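# Move strut channel from wall rack to work bench

## Task

Take the steel strut channel resting on the topmost arms of the wall rack and put it down on the work bench. Open the gripper and move the robot away afterwards. The channel must stay on the bench without the robot supporting it, and the robot must not tip over or be left leaning.

## Robot and tools

ROBOT. A two-wheeled base (it drives straight and turns in place, never sideways) carries a column, a head with one tilt joint and two 6-joint arms, each ending in a two-finger gripper. Folded, it measures 0.73 m long, 0.62 m wide and 1.88 m tall, with its front 0.40 m ahead of the column. Something may occasionally nudge a loose object.

FRAMES. Base frame: origin on the floor between the drive wheels beneath the column; x forward, y left, z up. left_hand and right_hand are reported in this frame as the point where the fingers meet (fingertips reach 8 mm beyond). The hand's z axis runs along the fingers (quat_wxyz maps (0,0,1) onto it) and its y axis across the opening. Odometry frame: the base frame at scene start. base_odometry counts wheel turns only, so slip looks like travel; heading is positive leftward, -3.142 to 3.142.

execute_actions. Arguments: "actions", a list holding one action or none (empty returns only state and images), and "cameras" (names from cam_head_left, cam_head_right, cam_left_wrist, cam_right_wrist, nav_camera, or "all"; omitted/null means all, [] means none). An action may contain:
- "base": exactly one key. translate_m is a relative straight drive in metres from the current position, forward positive, -3 to 3. rotate_rad is a relative turn in radians, left (counter-clockwise from above) positive, -3.2 to 3.2. A move needing more than 8.667 s at its top speed is refused.
- "joints": a single flat object keyed by joint name, covering both arms and the head; each value is an absolute target, not an offset. head_tilt_rad -0.61 to 1.308 (positive looks down). Per arm (left_ / right_ prefix): joint1_rad -2.879 to 2.879, joint2_rad 0 to 3.141, joint3_rad 0 to 3.019, joint4_rad -1.692 to 1.57, joint5_rad -1.57 to 1.57 (hand sideways, positive to robot's right), joint6_rad -2.094 to 2.094 (hand roll, positive clockwise seen from behind), gripper_m 0 to 0.093 (fingertip gap in metres, 0 closed). Done tolerances: head 0.03, joints 1-6 0.045/0.14/0.09/0.055/0.03/0.035, gripper 0.003.
- "speeds": caps for this action only: translate_m 0.05-0.8 m/s, rotate_rad 0.1-1 rad/s (defaults are the maxima). Arms are not slowed by it.
All motions start together; no action exceeds 15 s. Joints you leave out may keep pushing toward earlier targets unreported. Unknown keys or out-of-range values cause refusal with no motion. If a result reports a stop, the rest of that reply's motion calls are skipped.

Other tools: wait(seconds 0-10) lets the scene run and returns state and images. zoom_image(camera, region [x0,y0,x1,y1] in pixels, at most 504x504, origin top-left) enlarges part of that camera's latest full image. read_manual(section "licences") returns licence text only. finished_scene(scene) ends the scene irreversibly and reports success; the strut must already be resting on the bench, released.

ARM GEOMETRY. Left joint1 at -1.57 (right at 1.57) with joints 5, 6 at 0 puts the arm in a vertical forward plane 0.23 m beside the column. With a = j2 - 0.35, b = 1.05 + j2 - j3, c = b - j4 (c = 1.57 means fingers straight down), the hand point is about 0.12 + 0.39 sin a + 0.38 cos b + 0.25 cos c ahead and 1.46 + 0.39 cos a - 0.38 sin b - 0.25 sin c up. E.g. j2, j3, j4 = 0.93, 0.78, 0.14 gives 0.60 ahead, 1.21 up. Reality usually sits up to 5 cm lower and nearer the column (12 cm with heavy or extended loads); trust the reported hand pose (1-3 cm error). Empty reach is about 1 m from the shoulder, lowest about 0.47 m up; the floor is out of reach.

LOADS. Fingers down, one arm holds roughly 3.2 kg at 0.4 m ahead (0.65-1.2 m up), 2 kg to 0.6 m ahead, 1 kg to 0.8 m ahead (0.9-1.2 m up), 0.3 kg to 0.6 m ahead up to 1.6 m. Heavy loads with fingers less than about 1.2 rad below horizontal sag and report time_out/off_target. A gripper holds 2-6 kg depending on friction. Consider using both arms for a long strut, but keep them from colliding.

GRIPPER. Fingers 7 cm long; outer span is opening +1 cm at tips, +5 cm at base; body 10 cm wide, 7 cm thick; wrist camera sticks out 11 cm on one side. To grip, command an opening smaller than the object; off_target is then expected. A reading at least 0.002 m above target means something is held.

FRICTION. Target changes under about 0.03 rad (0.08 for joints 2, 3) may not move a joint despite "done". For gentle contact, step about 0.05 rad per call from your previous target.

RESULTS. base_status/joint_status: done, off_target (rested short, may still push), time_out, contact_stop (base wheel stalled; back off 0.05 m before retrying or turning), not_followed. "joint command not followed" plus a "cause:" line means a self-collision check withheld targets; move the first-offending joints at least 0.05 rad back, or move the other arm away. on_its_own lists uncommanded behaviour; "held at" is a held target. A blocked arm keeps pushing; relieve it by sending its reported positions as targets (a loaded arm then sinks about 1 cm per kg). turned_by_wheels vs turned_by_imu differing by over ~4% and 0.05 rad signals a hit or slip. base_tilt gives forward/right lean in degrees (about 1 degree fixed bias); a forward drop of 0.5 degrees in a move means leaning back: reverse 0.05 m. motor_effort covers only left_wheel and right_wheel (percent, peak in brackets, positive pushes forward). wheel_motors_off is 1 after about 3 s of hard pushing; motors stay off 2 s and the base won't hold. Motor temperatures list per-arm joint values; MOTOR HOT from 85 °C, OVER-TEMPERATURE FAULT at 100 °C drops that arm (limit_stop_at_motor_heat).

CAMERAS. Head cameras, 1.47-1.58 m up, look ahead and down by about head_tilt_rad. Wrist cameras sit 0.10 m behind the fingertip point, view along the fingers tilted 0.62 rad toward the hand's +x; fingertips are at image centre. nav_camera is 0.23 m up at the base front.

AVOID. Dropping or flinging the strut, arms striking or pressing each other, tabletops catching the column, prolonged pushing, tipping the robot, and leaving the strut held or unstable.

Each tool is called after ">>>" by a JSON object that holds its "name" and its "arguments".

## Session

>>> {"name": "execute_actions", "arguments": {"actions": []}}

Scene clock: 0.00 s.
Motor temperatures (°C, as the motors report them): left_arm=[24 22 24 22 22 21] | right_arm=[22 25 24 23 24 23]
base_odometry: x=+0.000 y=+0.000 heading=+0.000 (m, m, rad; odometry frame)
turned_by_wheels: +0.000 (rad since the last result)
turned_by_imu: +0.000 (rad since the last result)
base_tilt: forward=-0.7 right=+0.4 (deg)
base_status: not commanded
joint_positions: head_tilt_rad=+0.876 left_joint1_rad=-1.553 left_joint2_rad=+0.899 left_joint3_rad=+0.395 left_joint4_rad=-0.906 left_joint5_rad=-0.030 left_joint6_rad=+0.023 left_gripper_m=+0.095 right_joint1_rad=+1.557 right_joint2_rad=+0.853 right_joint3_rad=+0.404 right_joint4_rad=-0.984 right_joint5_rad=+0.037 right_joint6_rad=-0.061 right_gripper_m=+0.094
joint_status: not commanded
wheel_motors_off: 0
motor_effort: left_wheel=+2 right_wheel=+5 (%)
left_hand: x=+0.1429 y=+0.2336 z=+1.2467 quat_wxyz=(+0.429, -0.010, -0.903, -0.014) (m; base frame)
right_hand: x=+0.1449 y=-0.2346 z=+1.2611 quat_wxyz=(+0.440, +0.030, -0.898, +0.007) (m; base frame)
pictures: cam_head_left, cam_head_right, cam_left_wrist, cam_right_wrist, nav_camera
Images, in order (width x height): cam_head_left 504x504, cam_head_right 504x504, cam_left_wrist 504x504, cam_right_wrist 504x504, nav_camera 504x504.

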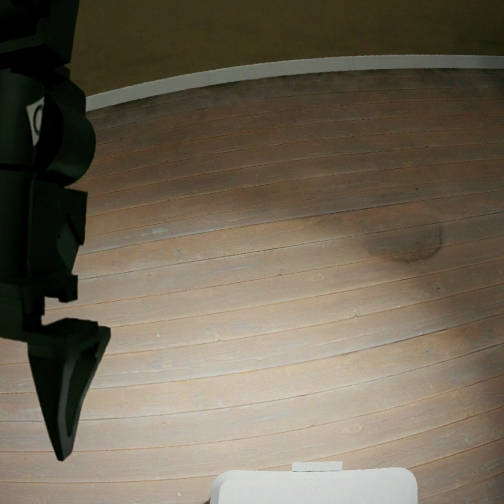

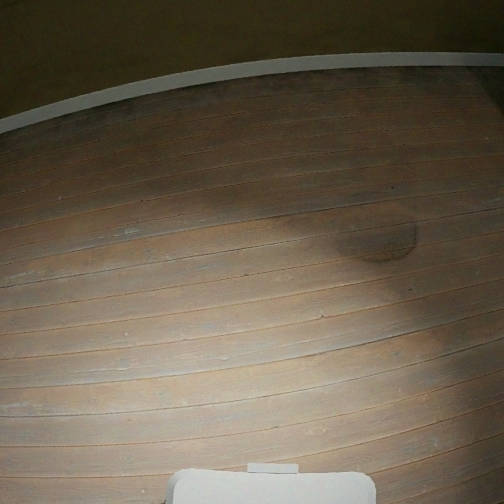

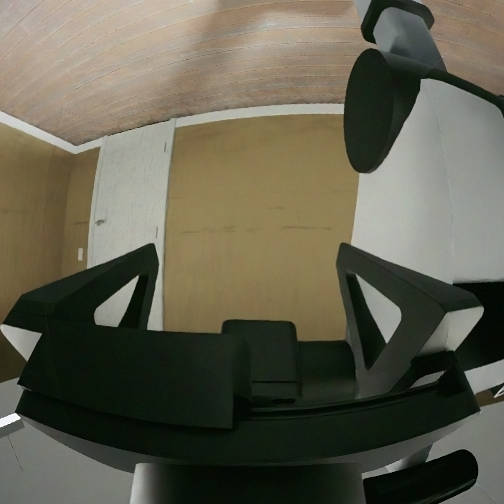

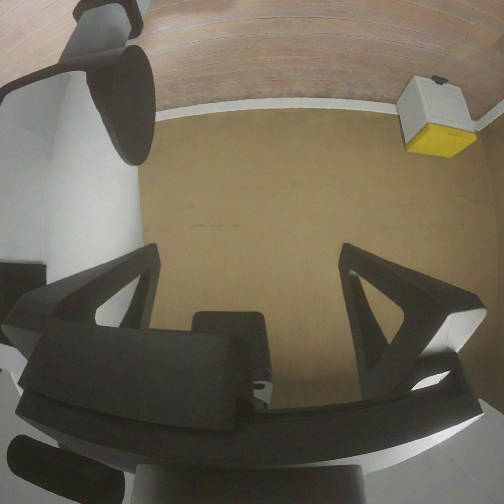

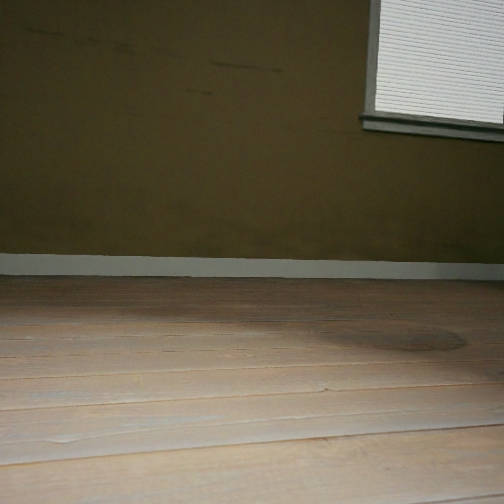

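>>> {"name": "execute_actions", "arguments": {"actions": [{"base":{"rotate_rad":-1.2},"joints":{"head_tilt_rad":0.3}}]}}

Scene clock: 4.67 s.
Motor temperatures (°C, as the motors report them): left_arm=[24 22 24 22 22 21] | right_arm=[22 25 24 23 24 23]
base_odometry: x=+0.000 y=+0.000 heading=-1.199 (m, m, rad; odometry frame)
turned_by_wheels: -1.199 (rad since the last result)
turned_by_imu: -1.189 (rad since the last result)
base_tilt: forward=-0.8 right=+0.2 (deg)
base_status: done
joint_positions: head_tilt_rad=+0.319 left_joint1_rad=-1.553 left_joint2_rad=+0.899 left_joint3_rad=+0.395 left_joint4_rad=-0.906 left_joint5_rad=-0.030 left_joint6_rad=+0.023 left_gripper_m=+0.095 right_joint1_rad=+1.557 right_joint2_rad=+0.853 right_joint3_rad=+0.404 right_joint4_rad=-0.984 right_joint5_rad=+0.037 right_joint6_rad=-0.061 right_gripper_m=+0.094
joint_status: all done
wheel_motors_off: 0
motor_effort: left_wheel=+5(46) right_wheel=-4(60) (%)
left_hand: x=+0.1427 y=+0.2335 z=+1.2467 quat_wxyz=(+0.429, -0.010, -0.903, -0.014) (m; base frame)
right_hand: x=+0.1449 y=-0.2346 z=+1.2611 quat_wxyz=(+0.440, +0.030, -0.898, +0.007) (m; base frame)
pictures: cam_head_left, cam_head_right, cam_left_wrist, cam_right_wrist, nav_camera
Images, in order (width x height): cam_head_left 504x504, cam_head_right 504x504, cam_left_wrist 504x504, cam_right_wrist 504x504, nav_camera 504x504.

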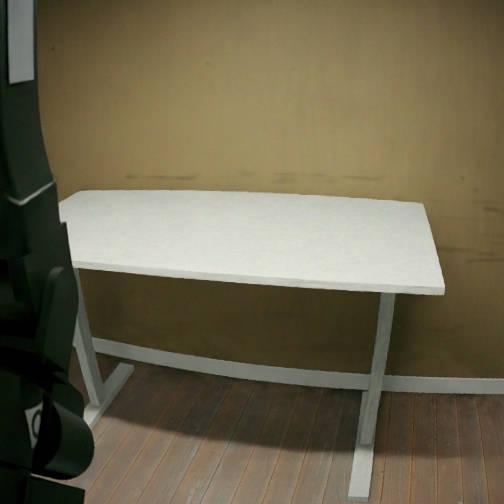

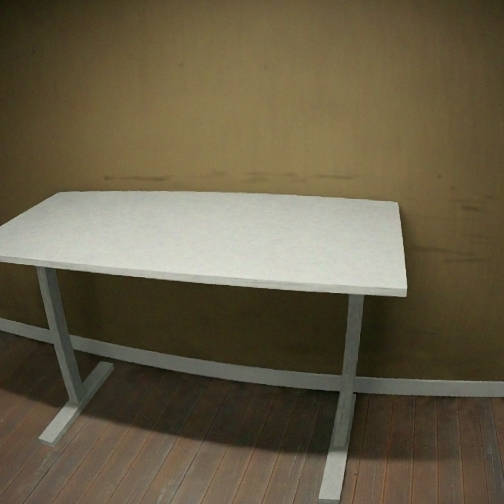

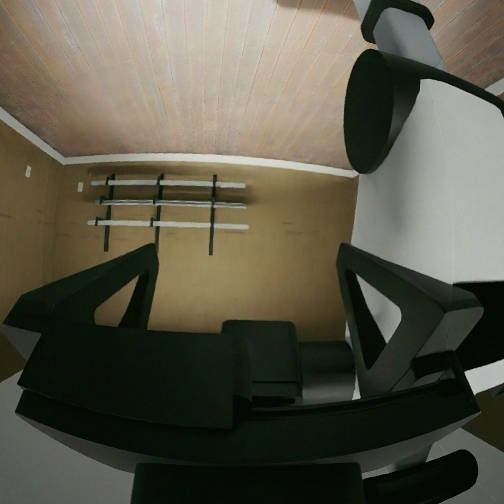

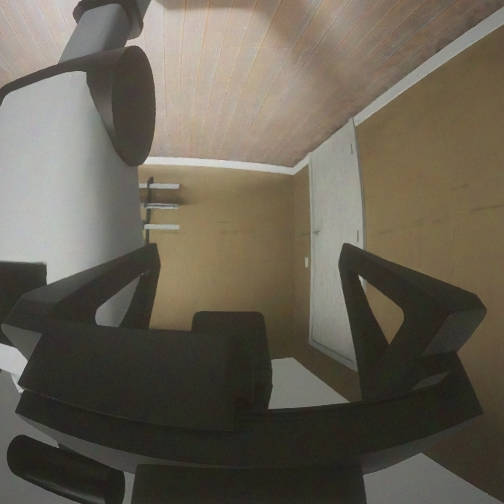

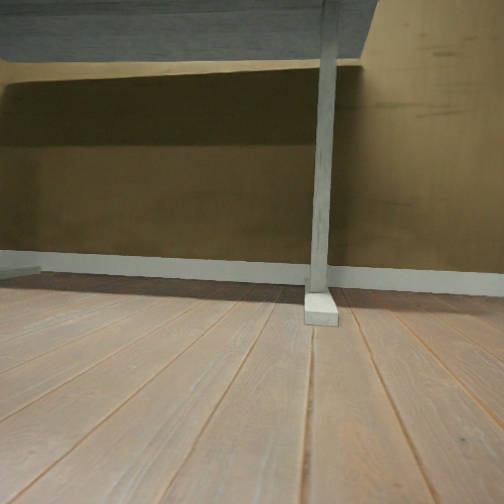

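>>> {"name": "execute_actions", "arguments": {"actions": [{"base":{"rotate_rad":2.5}}], "cameras": []}}

>>> {"name": "execute_actions", "arguments": {"actions": [{"base":{"translate_m":1.5}}], "cameras": []}}

>>> {"name": "execute_actions", "arguments": {"actions": [{"base":{"rotate_rad":0.5}}], "cameras": ["cam_head_left","cam_head_right","nav_camera"]}}

Scene clock: 13.63 s.
Motor temperatures (°C, as the motors report them): left_arm=[24 22 24 22 22 21] | right_arm=[22 25 24 23 24 23]
base_odometry: x=+0.000 y=+0.000 heading=+1.300 (m, m, rad; odometry frame)
turned_by_wheels: +2.499 (rad since the last result)
turned_by_imu: +2.478 (rad since the last result)
base_tilt: forward=-0.6 right=+0.3 (deg)
base_status: done
joint_positions: head_tilt_rad=+0.319 left_joint1_rad=-1.553 left_joint2_rad=+0.899 left_joint3_rad=+0.395 left_joint4_rad=-0.906 left_joint5_rad=-0.030 left_joint6_rad=+0.023 left_gripper_m=+0.095 right_joint1_rad=+1.557 right_joint2_rad=+0.853 right_joint3_rad=+0.404 right_joint4_rad=-0.984 right_joint5_rad=+0.037 right_joint6_rad=-0.061 right_gripper_m=+0.094
joint_status: not commanded
wheel_motors_off: 0
motor_effort: left_wheel=-3(43) right_wheel=+4(43) (%)
left_hand: x=+0.1427 y=+0.2335 z=+1.2467 quat_wxyz=(+0.429, -0.010, -0.903, -0.014) (m; base frame)
right_hand: x=+0.1449 y=-0.2346 z=+1.2611 quat_wxyz=(+0.440, +0.030, -0.898, +0.007) (m; base frame)
pictures: none
No camera images: the call's "cameras" was empty. Leave "cameras" out to get every camera's image.

Scene clock: 17.50 s.
Motor temperatures (°C, as the motors report them): left_arm=[24 22 24 22 22 21] | right_arm=[22 25 24 23 24 23]
base_odometry: x=+0.401 y=+1.446 heading=+1.301 (m, m, rad; odometry frame)
turned_by_wheels: +0.001 (rad since the last result)
turned_by_imu: +0.002 (rad since the last result)
base_tilt: forward=-0.7 right=+0.4 (deg)
base_status: done
joint_positions: head_tilt_rad=+0.319 left_joint1_rad=-1.553 left_joint2_rad=+0.899 left_joint3_rad=+0.395 left_joint4_rad=-0.906 left_joint5_rad=-0.030 left_joint6_rad=+0.023 left_gripper_m=+0.095 right_joint1_rad=+1.557 right_joint2_rad=+0.853 right_joint3_rad=+0.404 right_joint4_rad=-0.984 right_joint5_rad=+0.037 right_joint6_rad=-0.061 right_gripper_m=+0.094
joint_status: not commanded
wheel_motors_off: 0
motor_effort: left_wheel=+2(64) right_wheel=-1(70) (%)
left_hand: x=+0.1429 y=+0.2336 z=+1.2467 quat_wxyz=(+0.429, -0.010, -0.903, -0.014) (m; base frame)
right_hand: x=+0.1451 y=-0.2346 z=+1.2610 quat_wxyz=(+0.440, +0.030, -0.898, +0.007) (m; base frame)
pictures: none
No camera images: the call's "cameras" was empty. Leave "cameras" out to get every camera's image.

Scene clock: 19.47 s.
Motor temperatures (°C, as the motors report them): left_arm=[24 22 24 22 22 21] | right_arm=[22 25 24 23 24 23]
base_odometry: x=+0.401 y=+1.446 heading=+1.800 (m, m, rad; odometry frame)
turned_by_wheels: +0.499 (rad since the last result)
turned_by_imu: +0.490 (rad since the last result)
base_tilt: forward=-0.7 right=+0.2 (deg)
base_status: done
joint_positions: head_tilt_rad=+0.319 left_joint1_rad=-1.553 left_joint2_rad=+0.899 left_joint3_rad=+0.395 left_joint4_rad=-0.906 left_joint5_rad=-0.030 left_joint6_rad=+0.023 left_gripper_m=+0.095 right_joint1_rad=+1.557 right_joint2_rad=+0.853 right_joint3_rad=+0.404 right_joint4_rad=-0.984 right_joint5_rad=+0.037 right_joint6_rad=-0.061 right_gripper_m=+0.094
joint_status: not commanded
wheel_motors_off: 0
motor_effort: left_wheel=-2(58) right_wheel=+5(58) (%)
left_hand: x=+0.1429 y=+0.2336 z=+1.2467 quat_wxyz=(+0.429, -0.010, -0.903, -0.014) (m; base frame)
right_hand: x=+0.1451 y=-0.2346 z=+1.2610 quat_wxyz=(+0.440, +0.030, -0.898, +0.007) (m; base frame)
pictures: cam_head_left, cam_head_right, nav_camera
Images, in order (width x height): cam_head_left 504x504, cam_head_right 504x504, nav_camera 504x504.

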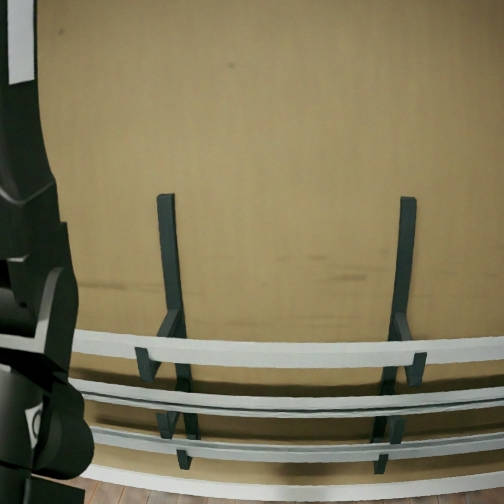

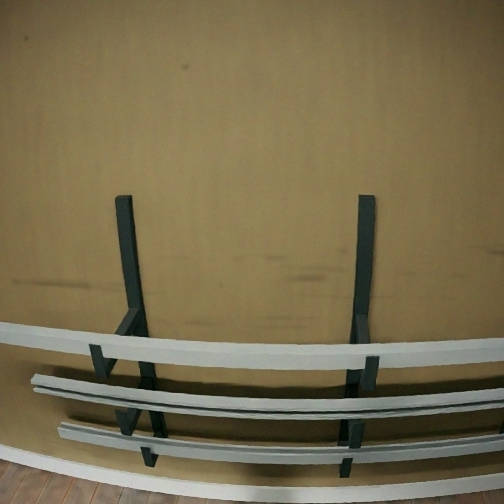

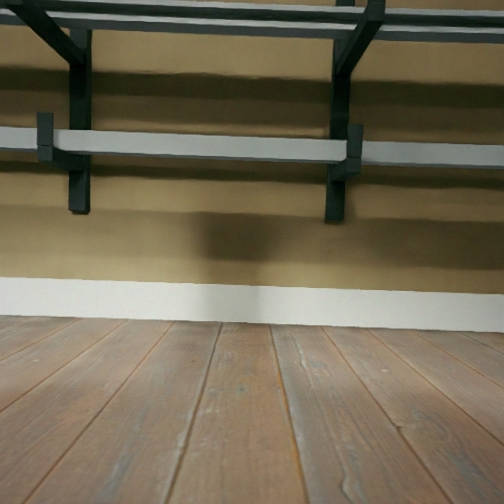

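>>> {"name": "execute_actions", "arguments": {"actions": [{"base":{"rotate_rad":-0.36},"joints":{"head_tilt_rad":0.8,"left_joint2_rad":0.8,"left_joint3_rad":0.82,"left_joint4_rad":-0.5,"left_joint6_rad":1.57,"right_joint2_rad":0.8,"right_joint3_rad":0.82,"right_joint4_rad":-0.5,"right_joint6_rad":-1.57}}], "cameras": []}}

>>> {"name": "execute_actions", "arguments": {"actions": [{"base":{"translate_m":0.55}}], "cameras": []}}

>>> {"name": "execute_actions", "arguments": {"actions": [{"base":{"rotate_rad":0.36}}]}}

Scene clock: 30.13 s.
Motor temperatures (°C, as the motors report them): left_arm=[24 22 24 22 22 21] | right_arm=[22 25 24 23 24 23]
base_odometry: x=+0.401 y=+1.445 heading=+1.442 (m, m, rad; odometry frame)
turned_by_wheels: -0.358 (rad since the last result)
turned_by_imu: -0.357 (rad since the last result)
base_tilt: forward=-0.6 right=+0.2 (deg)
base_status: done
joint_positions: head_tilt_rad=+0.802 left_joint1_rad=-1.553 left_joint2_rad=+0.804 left_joint3_rad=+0.825 left_joint4_rad=-0.498 left_joint5_rad=-0.030 left_joint6_rad=+1.559 left_gripper_m=+0.095 right_joint1_rad=+1.557 right_joint2_rad=+0.802 right_joint3_rad=+0.824 right_joint4_rad=-0.507 right_joint5_rad=+0.037 right_joint6_rad=-1.556 right_gripper_m=+0.094
joint_status: all done
wheel_motors_off: 0
motor_effort: left_wheel=+0(44) right_wheel=+0(28) (%)
left_hand: x=+0.5030 y=+0.2370 z=+1.2292 quat_wxyz=(+0.000, -0.699, -0.714, -0.033) (m; base frame)
right_hand: x=+0.5010 y=-0.2374 z=+1.2298 quat_wxyz=(+0.004, +0.699, -0.714, +0.031) (m; base frame)
pictures: none
No camera images: the call's "cameras" was empty. Leave "cameras" out to get every camera's image.

Scene clock: 32.70 s.
Motor temperatures (°C, as the motors report them): left_arm=[24 22 24 22 22 21] | right_arm=[22 25 24 23 24 23]
base_odometry: x=+0.471 y=+1.991 heading=+1.442 (m, m, rad; odometry frame)
turned_by_wheels: +0.001 (rad since the last result)
turned_by_imu: +0.001 (rad since the last result)
base_tilt: forward=-0.7 right=+0.1 (deg)
base_status: done
joint_positions: head_tilt_rad=+0.803 left_joint1_rad=-1.553 left_joint2_rad=+0.804 left_joint3_rad=+0.820 left_joint4_rad=-0.498 left_joint5_rad=-0.030 left_joint6_rad=+1.560 left_gripper_m=+0.095 right_joint1_rad=+1.557 right_joint2_rad=+0.802 right_joint3_rad=+0.820 right_joint4_rad=-0.506 right_joint5_rad=+0.037 right_joint6_rad=-1.556 right_gripper_m=+0.094
joint_status: not commanded
wheel_motors_off: 0
motor_effort: left_wheel=+0(83) right_wheel=-1(58) (%)
left_hand: x=+0.5002 y=+0.2370 z=+1.2283 quat_wxyz=(+0.001, -0.700, -0.714, -0.031) (m; base frame)
right_hand: x=+0.4988 y=-0.2374 z=+1.2289 quat_wxyz=(+0.005, +0.699, -0.714, +0.030) (m; base frame)
pictures: none
No camera images: the call's "cameras" was empty. Leave "cameras" out to get every camera's image.

Scene clock: 34.40 s.
Motor temperatures (°C, as the motors report them): left_arm=[24 22 24 22 22 21] | right_arm=[22 25 24 23 24 23]
base_odometry: x=+0.471 y=+1.991 heading=+1.801 (m, m, rad; odometry frame)
turned_by_wheels: +0.359 (rad since the last result)
turned_by_imu: +0.352 (rad since the last result)
base_tilt: forward=-0.8 right=+0.2 (deg)
base_status: done
joint_positions: head_tilt_rad=+0.803 left_joint1_rad=-1.553 left_joint2_rad=+0.804 left_joint3_rad=+0.820 left_joint4_rad=-0.498 left_joint5_rad=-0.030 left_joint6_rad=+1.560 left_gripper_m=+0.095 right_joint1_rad=+1.557 right_joint2_rad=+0.802 right_joint3_rad=+0.820 right_joint4_rad=-0.506 right_joint5_rad=+0.037 right_joint6_rad=-1.556 right_gripper_m=+0.094
joint_status: not commanded
wheel_motors_off: 0
motor_effort: left_wheel=-3(59) right_wheel=+2(49) (%)
left_hand: x=+0.5002 y=+0.2370 z=+1.2283 quat_wxyz=(+0.001, -0.700, -0.714, -0.031) (m; base frame)
right_hand: x=+0.4988 y=-0.2374 z=+1.2289 quat_wxyz=(+0.005, +0.699, -0.714, +0.030) (m; base frame)
pictures: cam_head_left, cam_head_right, cam_left_wrist, cam_right_wrist, nav_camera
Images, in order (width x height): cam_head_left 504x504, cam_head_right 504x504, cam_left_wrist 504x504, cam_right_wrist 504x504, nav_camera 504x504.

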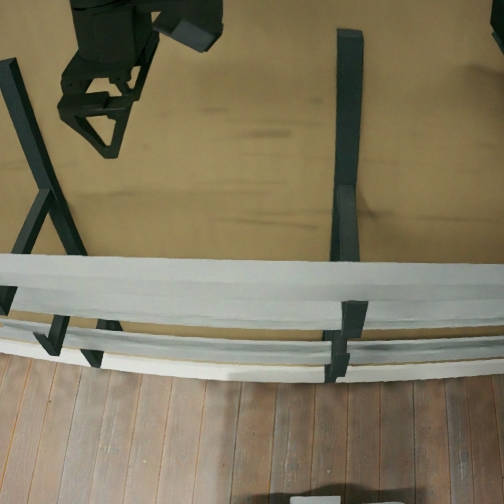

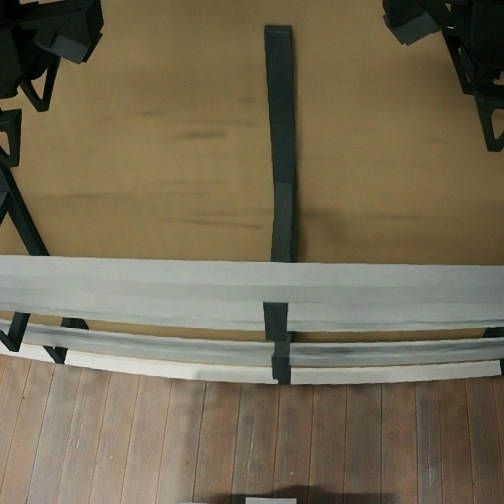

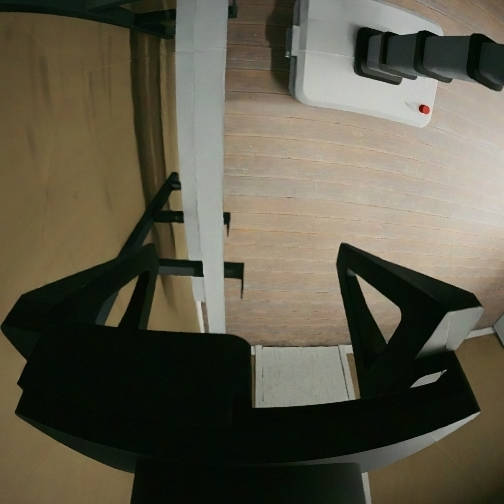

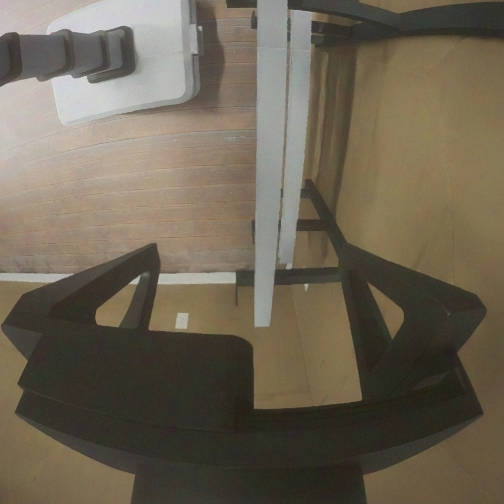

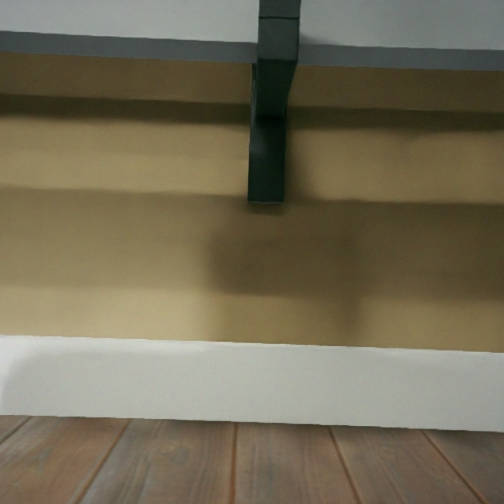

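>>> {"name": "execute_actions", "arguments": {"actions": [{"base":{"translate_m":0.08},"joints":{"left_joint2_rad":1.3,"left_joint3_rad":0.85,"left_joint4_rad":-0.07,"right_joint2_rad":1.3,"right_joint3_rad":0.85,"right_joint4_rad":-0.07}}]}}

Scene clock: 39.50 s.
Motor temperatures (°C, as the motors report them): left_arm=[24 22 24 22 22 21] | right_arm=[22 25 24 23 24 23]
base_odometry: x=+0.453 y=+2.069 heading=+1.803 (m, m, rad; odometry frame)
turned_by_wheels: +0.002 (rad since the last result)
turned_by_imu: +0.001 (rad since the last result)
base_tilt: forward=-0.8 right=+0.2 (deg)
base_status: done
joint_positions: head_tilt_rad=+0.803 left_joint1_rad=-1.553 left_joint2_rad=+1.312 left_joint3_rad=+0.849 left_joint4_rad=-0.081 left_joint5_rad=-0.030 left_joint6_rad=+1.560 left_gripper_m=+0.095 right_joint1_rad=+1.557 right_joint2_rad=+1.310 right_joint3_rad=+0.849 right_joint4_rad=-0.085 right_joint5_rad=+0.037 right_joint6_rad=-1.556 right_gripper_m=+0.094
joint_status: all done
wheel_motors_off: 0
motor_effort: left_wheel=+2(57) right_wheel=-1(68) (%)
left_hand: x=+0.4581 y=+0.2394 z=+1.0480 quat_wxyz=(+0.024, -0.700, -0.714, -0.009) (m; base frame)
right_hand: x=+0.4586 y=-0.2393 z=+1.0488 quat_wxyz=(+0.025, +0.699, -0.714, +0.010) (m; base frame)
pictures: cam_head_left, cam_head_right, cam_left_wrist, cam_right_wrist, nav_camera
Images, in order (width x height): cam_head_left 504x504, cam_head_right 504x504, cam_left_wrist 504x504, cam_right_wrist 504x504, nav_camera 504x504.

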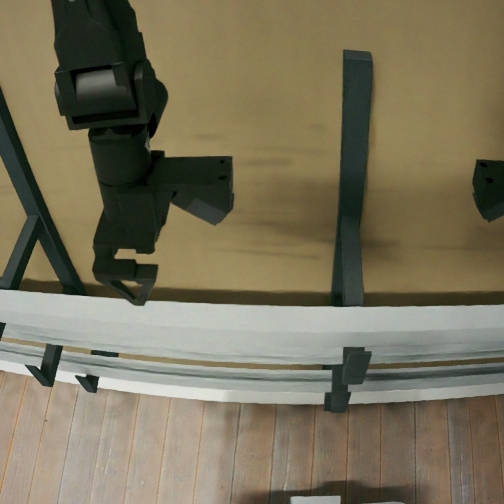

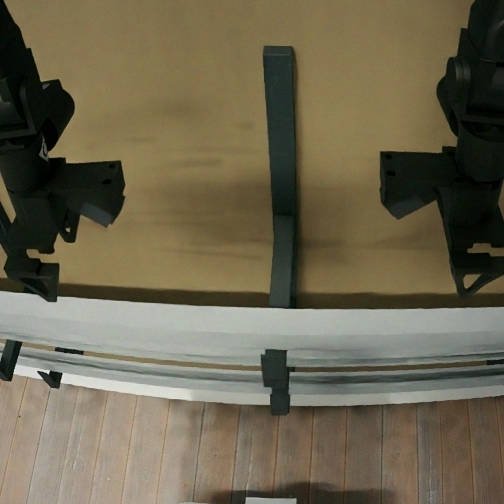

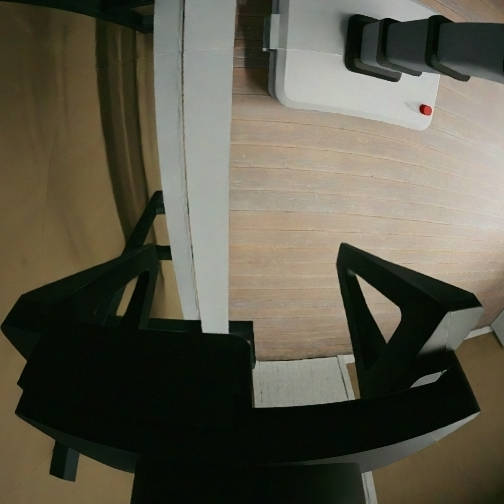

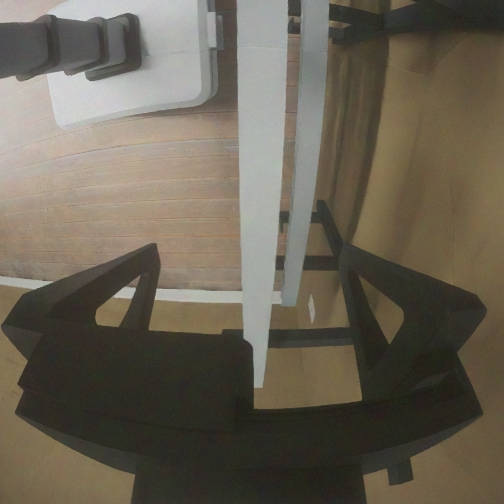

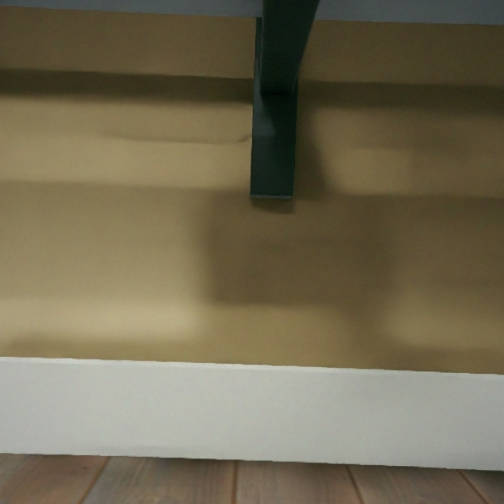

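>>> {"name": "execute_actions", "arguments": {"actions": [{"joints":{"left_joint2_rad":1.56,"left_joint3_rad":1.0,"left_joint4_rad":0.15,"right_joint2_rad":1.56,"right_joint3_rad":1.0,"right_joint4_rad":0.07}}], "cameras": ["cam_head_left","cam_left_wrist","cam_right_wrist"]}}

Scene clock: 45.20 s.
Motor temperatures (°C, as the motors report them): left_arm=[24 22 24 22 22 21] | right_arm=[22 26 24 23 24 23]
base_odometry: x=+0.453 y=+2.069 heading=+1.803 (m, m, rad; odometry frame)
turned_by_wheels: +0.000 (rad since the last result)
turned_by_imu: -0.001 (rad since the last result)
base_tilt: forward=-0.8 right=+0.3 (deg)
base_status: not commanded
joint_positions: head_tilt_rad=+0.803 left_joint1_rad=-1.553 left_joint2_rad=+1.571 left_joint3_rad=+0.996 left_joint4_rad=+0.145 left_joint5_rad=-0.030 left_joint6_rad=+1.560 left_gripper_m=+0.095 right_joint1_rad=+1.557 right_joint2_rad=+1.570 right_joint3_rad=+0.995 right_joint4_rad=+0.070 right_joint5_rad=+0.037 right_joint6_rad=-1.557 right_gripper_m=+0.094
joint_status: all done
wheel_motors_off: 0
motor_effort: left_wheel=+1(3) right_wheel=-2(4) (%)
left_hand: x=+0.4891 y=+0.2411 z=+0.9606 quat_wxyz=(-0.017, -0.699, -0.713, -0.049) (m; base frame)
right_hand: x=+0.4706 y=-0.2404 z=+0.9600 quat_wxyz=(+0.011, +0.699, -0.714, +0.024) (m; base frame)
pictures: cam_head_left, cam_left_wrist, cam_right_wrist
Images, in order (width x height): cam_head_left 504x504, cam_left_wrist 504x504, cam_right_wrist 504x504.

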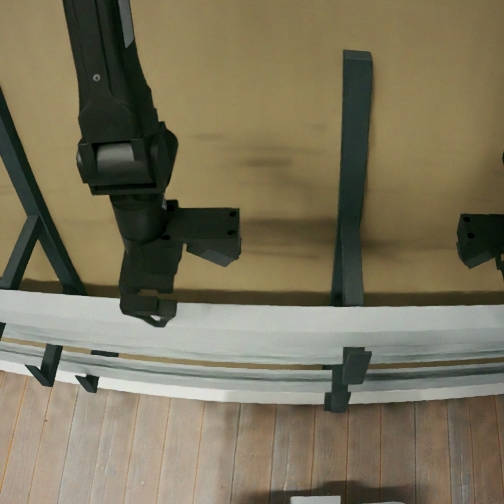

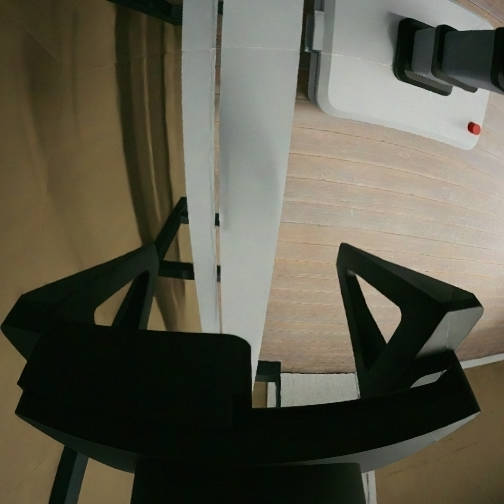

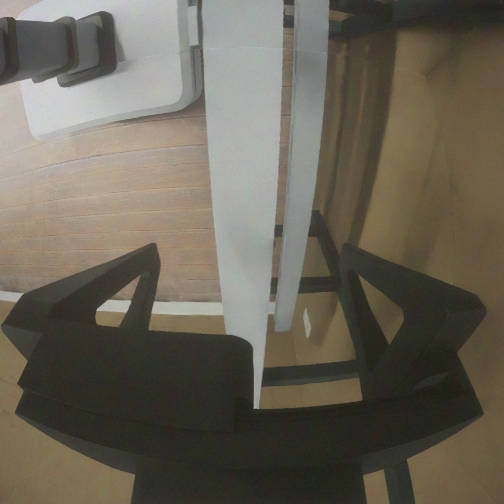

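>>> {"name": "execute_actions", "arguments": {"actions": [{"joints":{"left_joint2_rad":1.76,"left_joint3_rad":1.15,"left_joint4_rad":0.2,"right_joint2_rad":1.76,"right_joint3_rad":1.15,"right_joint4_rad":0.11}}], "cameras": ["cam_head_left","cam_left_wrist","cam_right_wrist"]}}

>>> {"name": "execute_actions", "arguments": {"actions": [{"joints":{"left_gripper_m":0,"right_gripper_m":0}}], "cameras": ["cam_head_left","cam_left_wrist","cam_right_wrist"]}}

Scene clock: 51.57 s.
Motor temperatures (°C, as the motors report them): left_arm=[24 23 24 22 22 21] | right_arm=[22 26 24 23 24 23]
base_odometry: x=+0.453 y=+2.069 heading=+1.803 (m, m, rad; odometry frame)
turned_by_wheels: +0.000 (rad since the last result)
turned_by_imu: -0.001 (rad since the last result)
base_tilt: forward=-0.7 right=+0.3 (deg)
base_status: not commanded
joint_positions: head_tilt_rad=+0.803 left_joint1_rad=-1.553 left_joint2_rad=+1.688 left_joint3_rad=+1.157 left_joint4_rad=+0.198 left_joint5_rad=-0.030 left_joint6_rad=+1.561 left_gripper_m=+0.095 right_joint1_rad=+1.557 right_joint2_rad=+1.690 right_joint3_rad=+1.158 right_joint4_rad=+0.104 right_joint5_rad=+0.037 right_joint6_rad=-1.558 right_gripper_m=+0.094
joint_status: all done
wheel_motors_off: 0
motor_effort: left_wheel=+5(10) right_wheel=-2(9) (%)
left_hand: x=+0.5422 y=+0.2422 z=+0.9204 quat_wxyz=(-0.051, -0.697, -0.711, -0.083) (m; base frame)
right_hand: x=+0.5190 y=-0.2413 z=+0.9164 quat_wxyz=(-0.017, +0.699, -0.714, +0.051) (m; base frame)
pictures: cam_head_left, cam_left_wrist, cam_right_wrist
Images, in order (width x height): cam_head_left 504x504, cam_left_wrist 504x504, cam_right_wrist 504x504.

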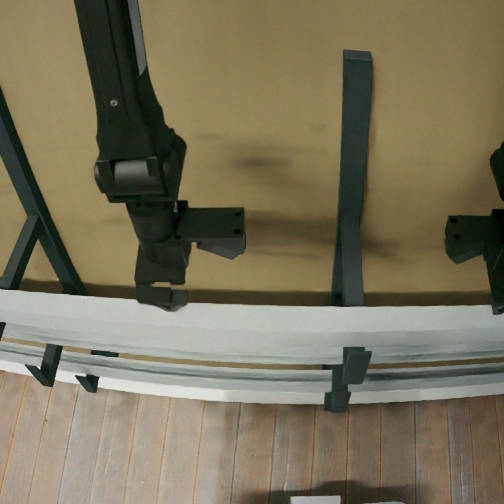

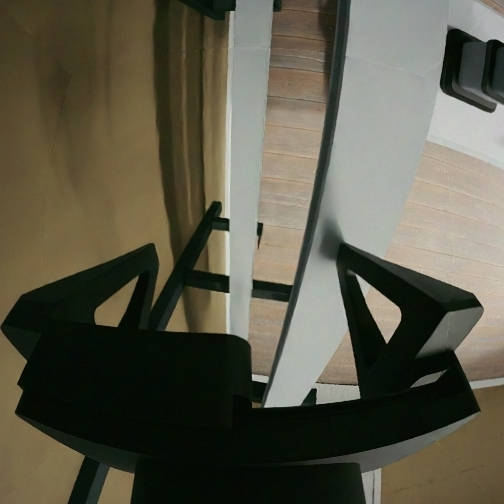

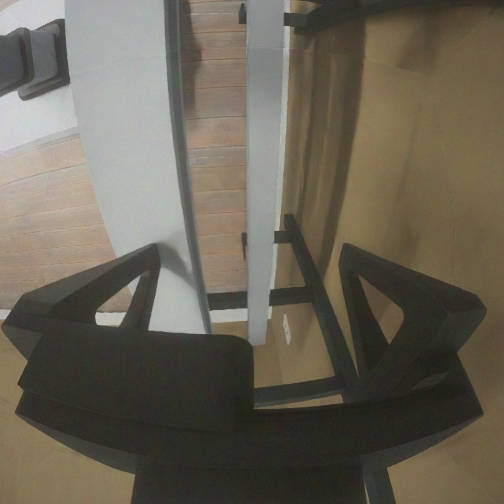

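Scene clock: 52.33 s.
Motor temperatures (°C, as the motors report them): left_arm=[24 23 24 22 22 21] | right_arm=[22 26 24 23 24 23]
base_odometry: x=+0.453 y=+2.069 heading=+1.803 (m, m, rad; odometry frame)
turned_by_wheels: +0.000 (rad since the last result)
turned_by_imu: +0.000 (rad since the last result)
base_tilt: forward=-0.8 right=+0.5 (deg)
base_status: not commanded
joint_positions: head_tilt_rad=+0.803 left_joint1_rad=-1.553 left_joint2_rad=+1.706 left_joint3_rad=+1.117 left_joint4_rad=+0.187 left_joint5_rad=-0.029 left_joint6_rad=+1.561 left_gripper_m=+0.001 right_joint1_rad=+1.557 right_joint2_rad=+1.702 right_joint3_rad=+1.109 right_joint4_rad=+0.092 right_joint5_rad=+0.037 right_joint6_rad=-1.559 right_gripper_m=+0.000
joint_status: all done
wheel_motors_off: 0
motor_effort: left_wheel=+5(6) right_wheel=+0(2) (%)
left_hand: x=+0.5048 y=+0.2417 z=+0.9117 quat_wxyz=(-0.027, -0.699, -0.712, -0.059) (m; base frame)
right_hand: x=+0.4788 y=-0.2411 z=+0.9115 quat_wxyz=(+0.009, +0.700, -0.714, +0.025) (m; base frame)
pictures: cam_head_left, cam_left_wrist, cam_right_wrist
Images, in order (width x height): cam_head_left 504x504, cam_left_wrist 504x504, cam_right_wrist 504x504.

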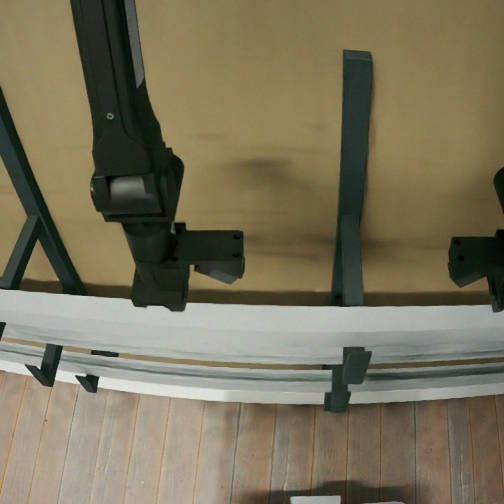

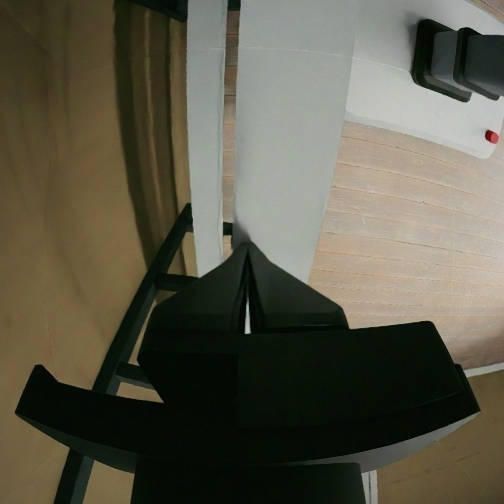

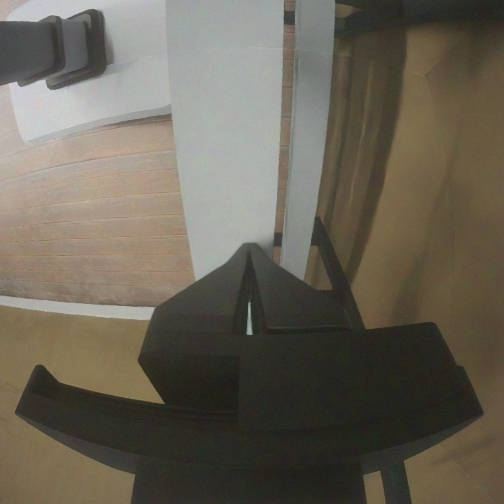

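Joint 2 lags; use small steps.

>>> {"name": "execute_actions", "arguments": {"actions": [{"joints":{"left_joint2_rad":1.65,"left_joint3_rad":1.05,"right_joint2_rad":1.65,"right_joint3_rad":1.06}}], "cameras": []}}

>>> {"name": "execute_actions", "arguments": {"actions": [{"joints":{"left_gripper_m":0.093,"right_gripper_m":0.093}}], "cameras": []}}

>>> {"name": "execute_actions", "arguments": {"actions": [{"joints":{"left_joint2_rad":1.71,"left_joint3_rad":1.08,"right_joint2_rad":1.71,"right_joint3_rad":1.09}}], "cameras": ["cam_left_wrist","cam_right_wrist"]}}

Scene clock: 58.60 s.
Motor temperatures (°C, as the motors report them): left_arm=[24 23 24 22 22 21] | right_arm=[22 26 24 23 24 23]
base_odometry: x=+0.453 y=+2.069 heading=+1.803 (m, m, rad; odometry frame)
turned_by_wheels: +0.000 (rad since the last result)
turned_by_imu: -0.001 (rad since the last result)
base_tilt: forward=-0.7 right=+0.2 (deg)
base_status: not commanded
joint_positions: head_tilt_rad=+0.803 left_joint1_rad=-1.553 left_joint2_rad=+1.665 left_joint3_rad=+1.047 left_joint4_rad=+0.191 left_joint5_rad=-0.029 left_joint6_rad=+1.561 left_gripper_m=+0.001 right_joint1_rad=+1.557 right_joint2_rad=+1.666 right_joint3_rad=+1.059 right_joint4_rad=+0.097 right_joint5_rad=+0.037 right_joint6_rad=-1.559 right_gripper_m=+0.000
joint_status: all done
wheel_motors_off: 0
motor_effort: left_wheel=+3(5) right_wheel=-2(2) (%)
left_hand: x=+0.4840 y=+0.2413 z=+0.9272 quat_wxyz=(-0.019, -0.699, -0.713, -0.050) (m; base frame)
right_hand: x=+0.4679 y=-0.2408 z=+0.9256 quat_wxyz=(+0.012, +0.700, -0.714, +0.022) (m; base frame)
pictures: none
No camera images: the call's "cameras" was empty. Leave "cameras" out to get every camera's image.

Scene clock: 59.30 s.
Motor temperatures (°C, as the motors report them): left_arm=[24 23 24 22 22 21] | right_arm=[22 26 24 23 24 23]
base_odometry: x=+0.453 y=+2.069 heading=+1.803 (m, m, rad; odometry frame)
turned_by_wheels: +0.000 (rad since the last result)
turned_by_imu: +0.000 (rad since the last result)
base_tilt: forward=-0.8 right=+0.3 (deg)
base_status: not commanded
joint_positions: head_tilt_rad=+0.803 left_joint1_rad=-1.553 left_joint2_rad=+1.665 left_joint3_rad=+1.047 left_joint4_rad=+0.191 left_joint5_rad=-0.029 left_joint6_rad=+1.561 left_gripper_m=+0.093 right_joint1_rad=+1.557 right_joint2_rad=+1.666 right_joint3_rad=+1.059 right_joint4_rad=+0.097 right_joint5_rad=+0.037 right_joint6_rad=-1.559 right_gripper_m=+0.093
joint_status: all done
wheel_motors_off: 0
motor_effort: left_wheel=+4(6) right_wheel=-2(2) (%)
left_hand: x=+0.4840 y=+0.2413 z=+0.9272 quat_wxyz=(-0.019, -0.699, -0.713, -0.050) (m; base frame)
right_hand: x=+0.4679 y=-0.2408 z=+0.9256 quat_wxyz=(+0.012, +0.700, -0.714, +0.022) (m; base frame)
pictures: none
No camera images: the call's "cameras" was empty. Leave "cameras" out to get every camera's image.

Scene clock: 60.03 s.
Motor temperatures (°C, as the motors report them): left_arm=[24 23 24 22 22 21] | right_arm=[22 26 24 23 24 23]
base_odometry: x=+0.453 y=+2.069 heading=+1.803 (m, m, rad; odometry frame)
turned_by_wheels: +0.000 (rad since the last result)
turned_by_imu: +0.000 (rad since the last result)
base_tilt: forward=-0.8 right=+0.3 (deg)
base_status: not commanded
joint_positions: head_tilt_rad=+0.803 left_joint1_rad=-1.553 left_joint2_rad=+1.696 left_joint3_rad=+1.083 left_joint4_rad=+0.193 left_joint5_rad=-0.029 left_joint6_rad=+1.561 left_gripper_m=+0.093 right_joint1_rad=+1.557 right_joint2_rad=+1.694 right_joint3_rad=+1.092 right_joint4_rad=+0.099 right_joint5_rad=+0.037 right_joint6_rad=-1.559 right_gripper_m=+0.093
joint_status: all done
wheel_motors_off: 0
motor_effort: left_wheel=+4(5) right_wheel=-2(2) (%)
left_hand: x=+0.4907 y=+0.2415 z=+0.9158 quat_wxyz=(-0.021, -0.699, -0.713, -0.052) (m; base frame)
right_hand: x=+0.4741 y=-0.2410 z=+0.9149 quat_wxyz=(+0.010, +0.700, -0.714, +0.025) (m; base frame)
pictures: cam_left_wrist, cam_right_wrist
Images, in order (width x height): cam_left_wrist 504x504, cam_right_wrist 504x504.

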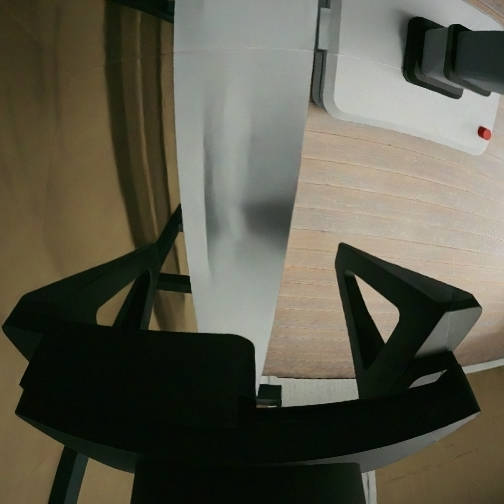

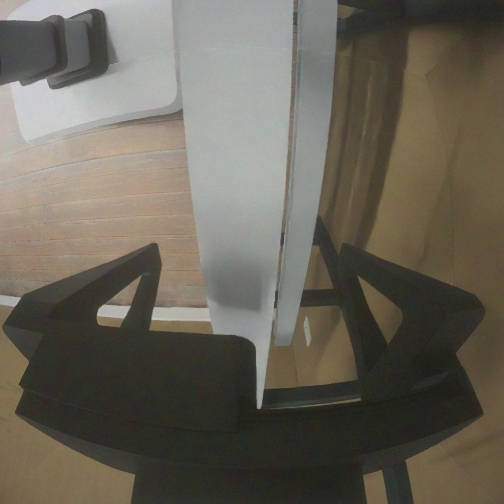

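>>> {"name": "execute_actions", "arguments": {"actions": [{"joints":{"left_joint2_rad":1.75,"left_joint3_rad":1.115,"right_joint2_rad":1.75,"right_joint3_rad":1.115}}], "cameras": []}}

>>> {"name": "execute_actions", "arguments": {"actions": [{"joints":{"left_joint2_rad":1.8,"left_joint3_rad":1.165,"right_joint2_rad":1.8,"right_joint3_rad":1.17}}], "cameras": ["cam_left_wrist","cam_right_wrist"]}}

>>> {"name": "execute_actions", "arguments": {"actions": [{"joints":{"left_gripper_m":0,"right_gripper_m":0}}], "cameras": ["cam_head_left","cam_right_wrist"]}}

Scene clock: 65.57 s.
Motor temperatures (°C, as the motors report them): left_arm=[24 23 24 22 22 21] | right_arm=[22 26 24 23 24 23]
base_odometry: x=+0.453 y=+2.069 heading=+1.803 (m, m, rad; odometry frame)
turned_by_wheels: +0.000 (rad since the last result)
turned_by_imu: -0.001 (rad since the last result)
base_tilt: forward=-0.6 right=+0.3 (deg)
base_status: not commanded
joint_positions: head_tilt_rad=+0.803 left_joint1_rad=-1.553 left_joint2_rad=+1.739 left_joint3_rad=+1.116 left_joint4_rad=+0.193 left_joint5_rad=-0.029 left_joint6_rad=+1.561 left_gripper_m=+0.093 right_joint1_rad=+1.557 right_joint2_rad=+1.739 right_joint3_rad=+1.117 right_joint4_rad=+0.099 right_joint5_rad=+0.037 right_joint6_rad=-1.559 right_gripper_m=+0.093
joint_status: all done
wheel_motors_off: 0
motor_effort: left_wheel=+4(3) right_wheel=-1(2) (%)
left_hand: x=+0.4875 y=+0.2417 z=+0.8995 quat_wxyz=(-0.017, -0.699, -0.713, -0.049) (m; base frame)
right_hand: x=+0.4649 y=-0.2411 z=+0.8986 quat_wxyz=(+0.017, +0.700, -0.714, +0.018) (m; base frame)
pictures: none
No camera images: the call's "cameras" was empty. Leave "cameras" out to get every camera's image.

Scene clock: 66.23 s.
Motor temperatures (°C, as the motors report them): left_arm=[24 23 24 22 22 21] | right_arm=[22 26 24 23 24 23]
base_odometry: x=+0.453 y=+2.069 heading=+1.803 (m, m, rad; odometry frame)
turned_by_wheels: +0.000 (rad since the last result)
turned_by_imu: +0.000 (rad since the last result)
base_tilt: forward=-0.4 right=+0.2 (deg)
base_status: not commanded
joint_positions: head_tilt_rad=+0.803 left_joint1_rad=-1.553 left_joint2_rad=+1.788 left_joint3_rad=+1.167 left_joint4_rad=+0.193 left_joint5_rad=-0.029 left_joint6_rad=+1.561 left_gripper_m=+0.093 right_joint1_rad=+1.557 right_joint2_rad=+1.787 right_joint3_rad=+1.171 right_joint4_rad=+0.099 right_joint5_rad=+0.037 right_joint6_rad=-1.559 right_gripper_m=+0.093
joint_status: all done
wheel_motors_off: 0
motor_effort: left_wheel=+2(2) right_wheel=-2(2) (%)
left_hand: x=+0.4914 y=+0.2421 z=+0.8808 quat_wxyz=(-0.018, -0.699, -0.713, -0.049) (m; base frame)
right_hand: x=+0.4720 y=-0.2414 z=+0.8801 quat_wxyz=(+0.015, +0.700, -0.714, +0.020) (m; base frame)
pictures: cam_left_wrist, cam_right_wrist
Images, in order (width x height): cam_left_wrist 504x504, cam_right_wrist 504x504.

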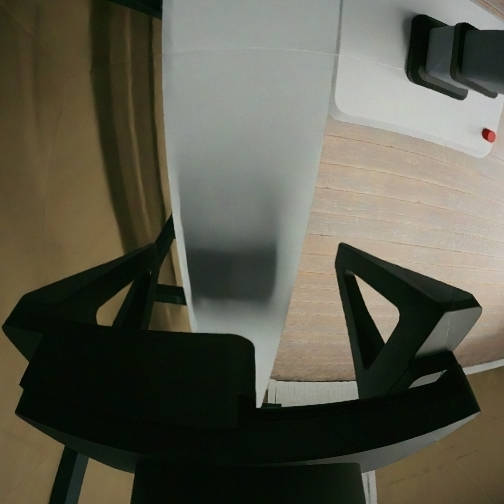

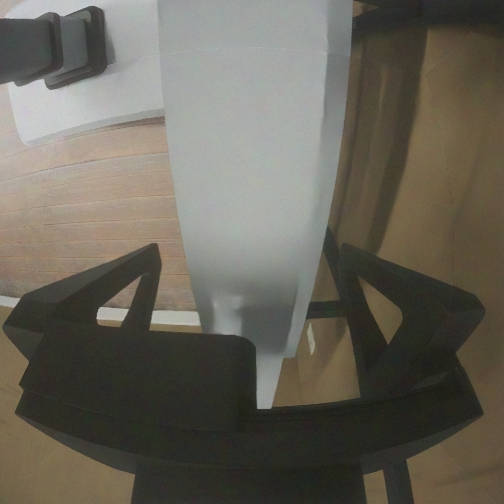

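Scene clock: 66.93 s.
Motor temperatures (°C, as the motors report them): left_arm=[24 23 24 22 22 21] | right_arm=[22 26 24 23 24 23]
base_odometry: x=+0.453 y=+2.069 heading=+1.803 (m, m, rad; odometry frame)
turned_by_wheels: +0.000 (rad since the last result)
turned_by_imu: +0.000 (rad since the last result)
base_tilt: forward=-0.7 right=+0.1 (deg)
base_status: not commanded
joint_positions: head_tilt_rad=+0.803 left_joint1_rad=-1.553 left_joint2_rad=+1.788 left_joint3_rad=+1.169 left_joint4_rad=+0.193 left_joint5_rad=-0.030 left_joint6_rad=+1.576 left_gripper_m=+0.042 right_joint1_rad=+1.557 right_joint2_rad=+1.788 right_joint3_rad=+1.168 right_joint4_rad=+0.100 right_joint5_rad=+0.038 right_joint6_rad=-1.560 right_gripper_m=+0.040
joint_status: left_gripper_m off_target (ended at +0.042, target +0.000); right_gripper_m off_target (ended at +0.040, target +0.000)
wheel_motors_off: 0
motor_effort: left_wheel=+3(4) right_wheel=-2(3) (%)
left_hand: x=+0.4926 y=+0.2422 z=+0.8808 quat_wxyz=(-0.018, -0.705, -0.708, -0.050) (m; base frame)
right_hand: x=+0.4699 y=-0.2414 z=+0.8799 quat_wxyz=(+0.016, +0.701, -0.713, +0.019) (m; base frame)
pictures: cam_head_left, cam_right_wrist
Images, in order (width x height): cam_head_left 504x504, cam_right_wrist 504x504.

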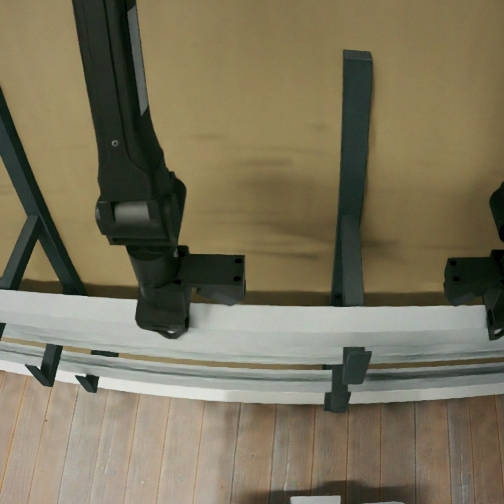

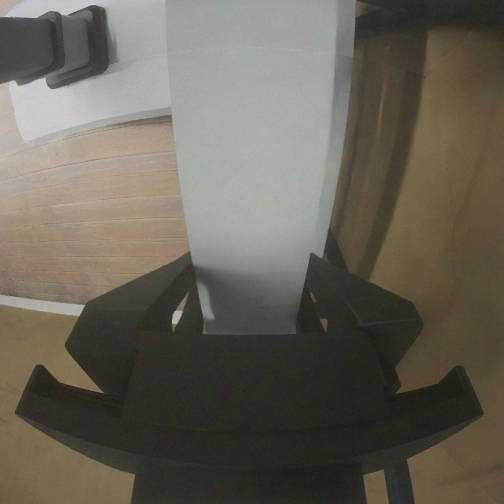

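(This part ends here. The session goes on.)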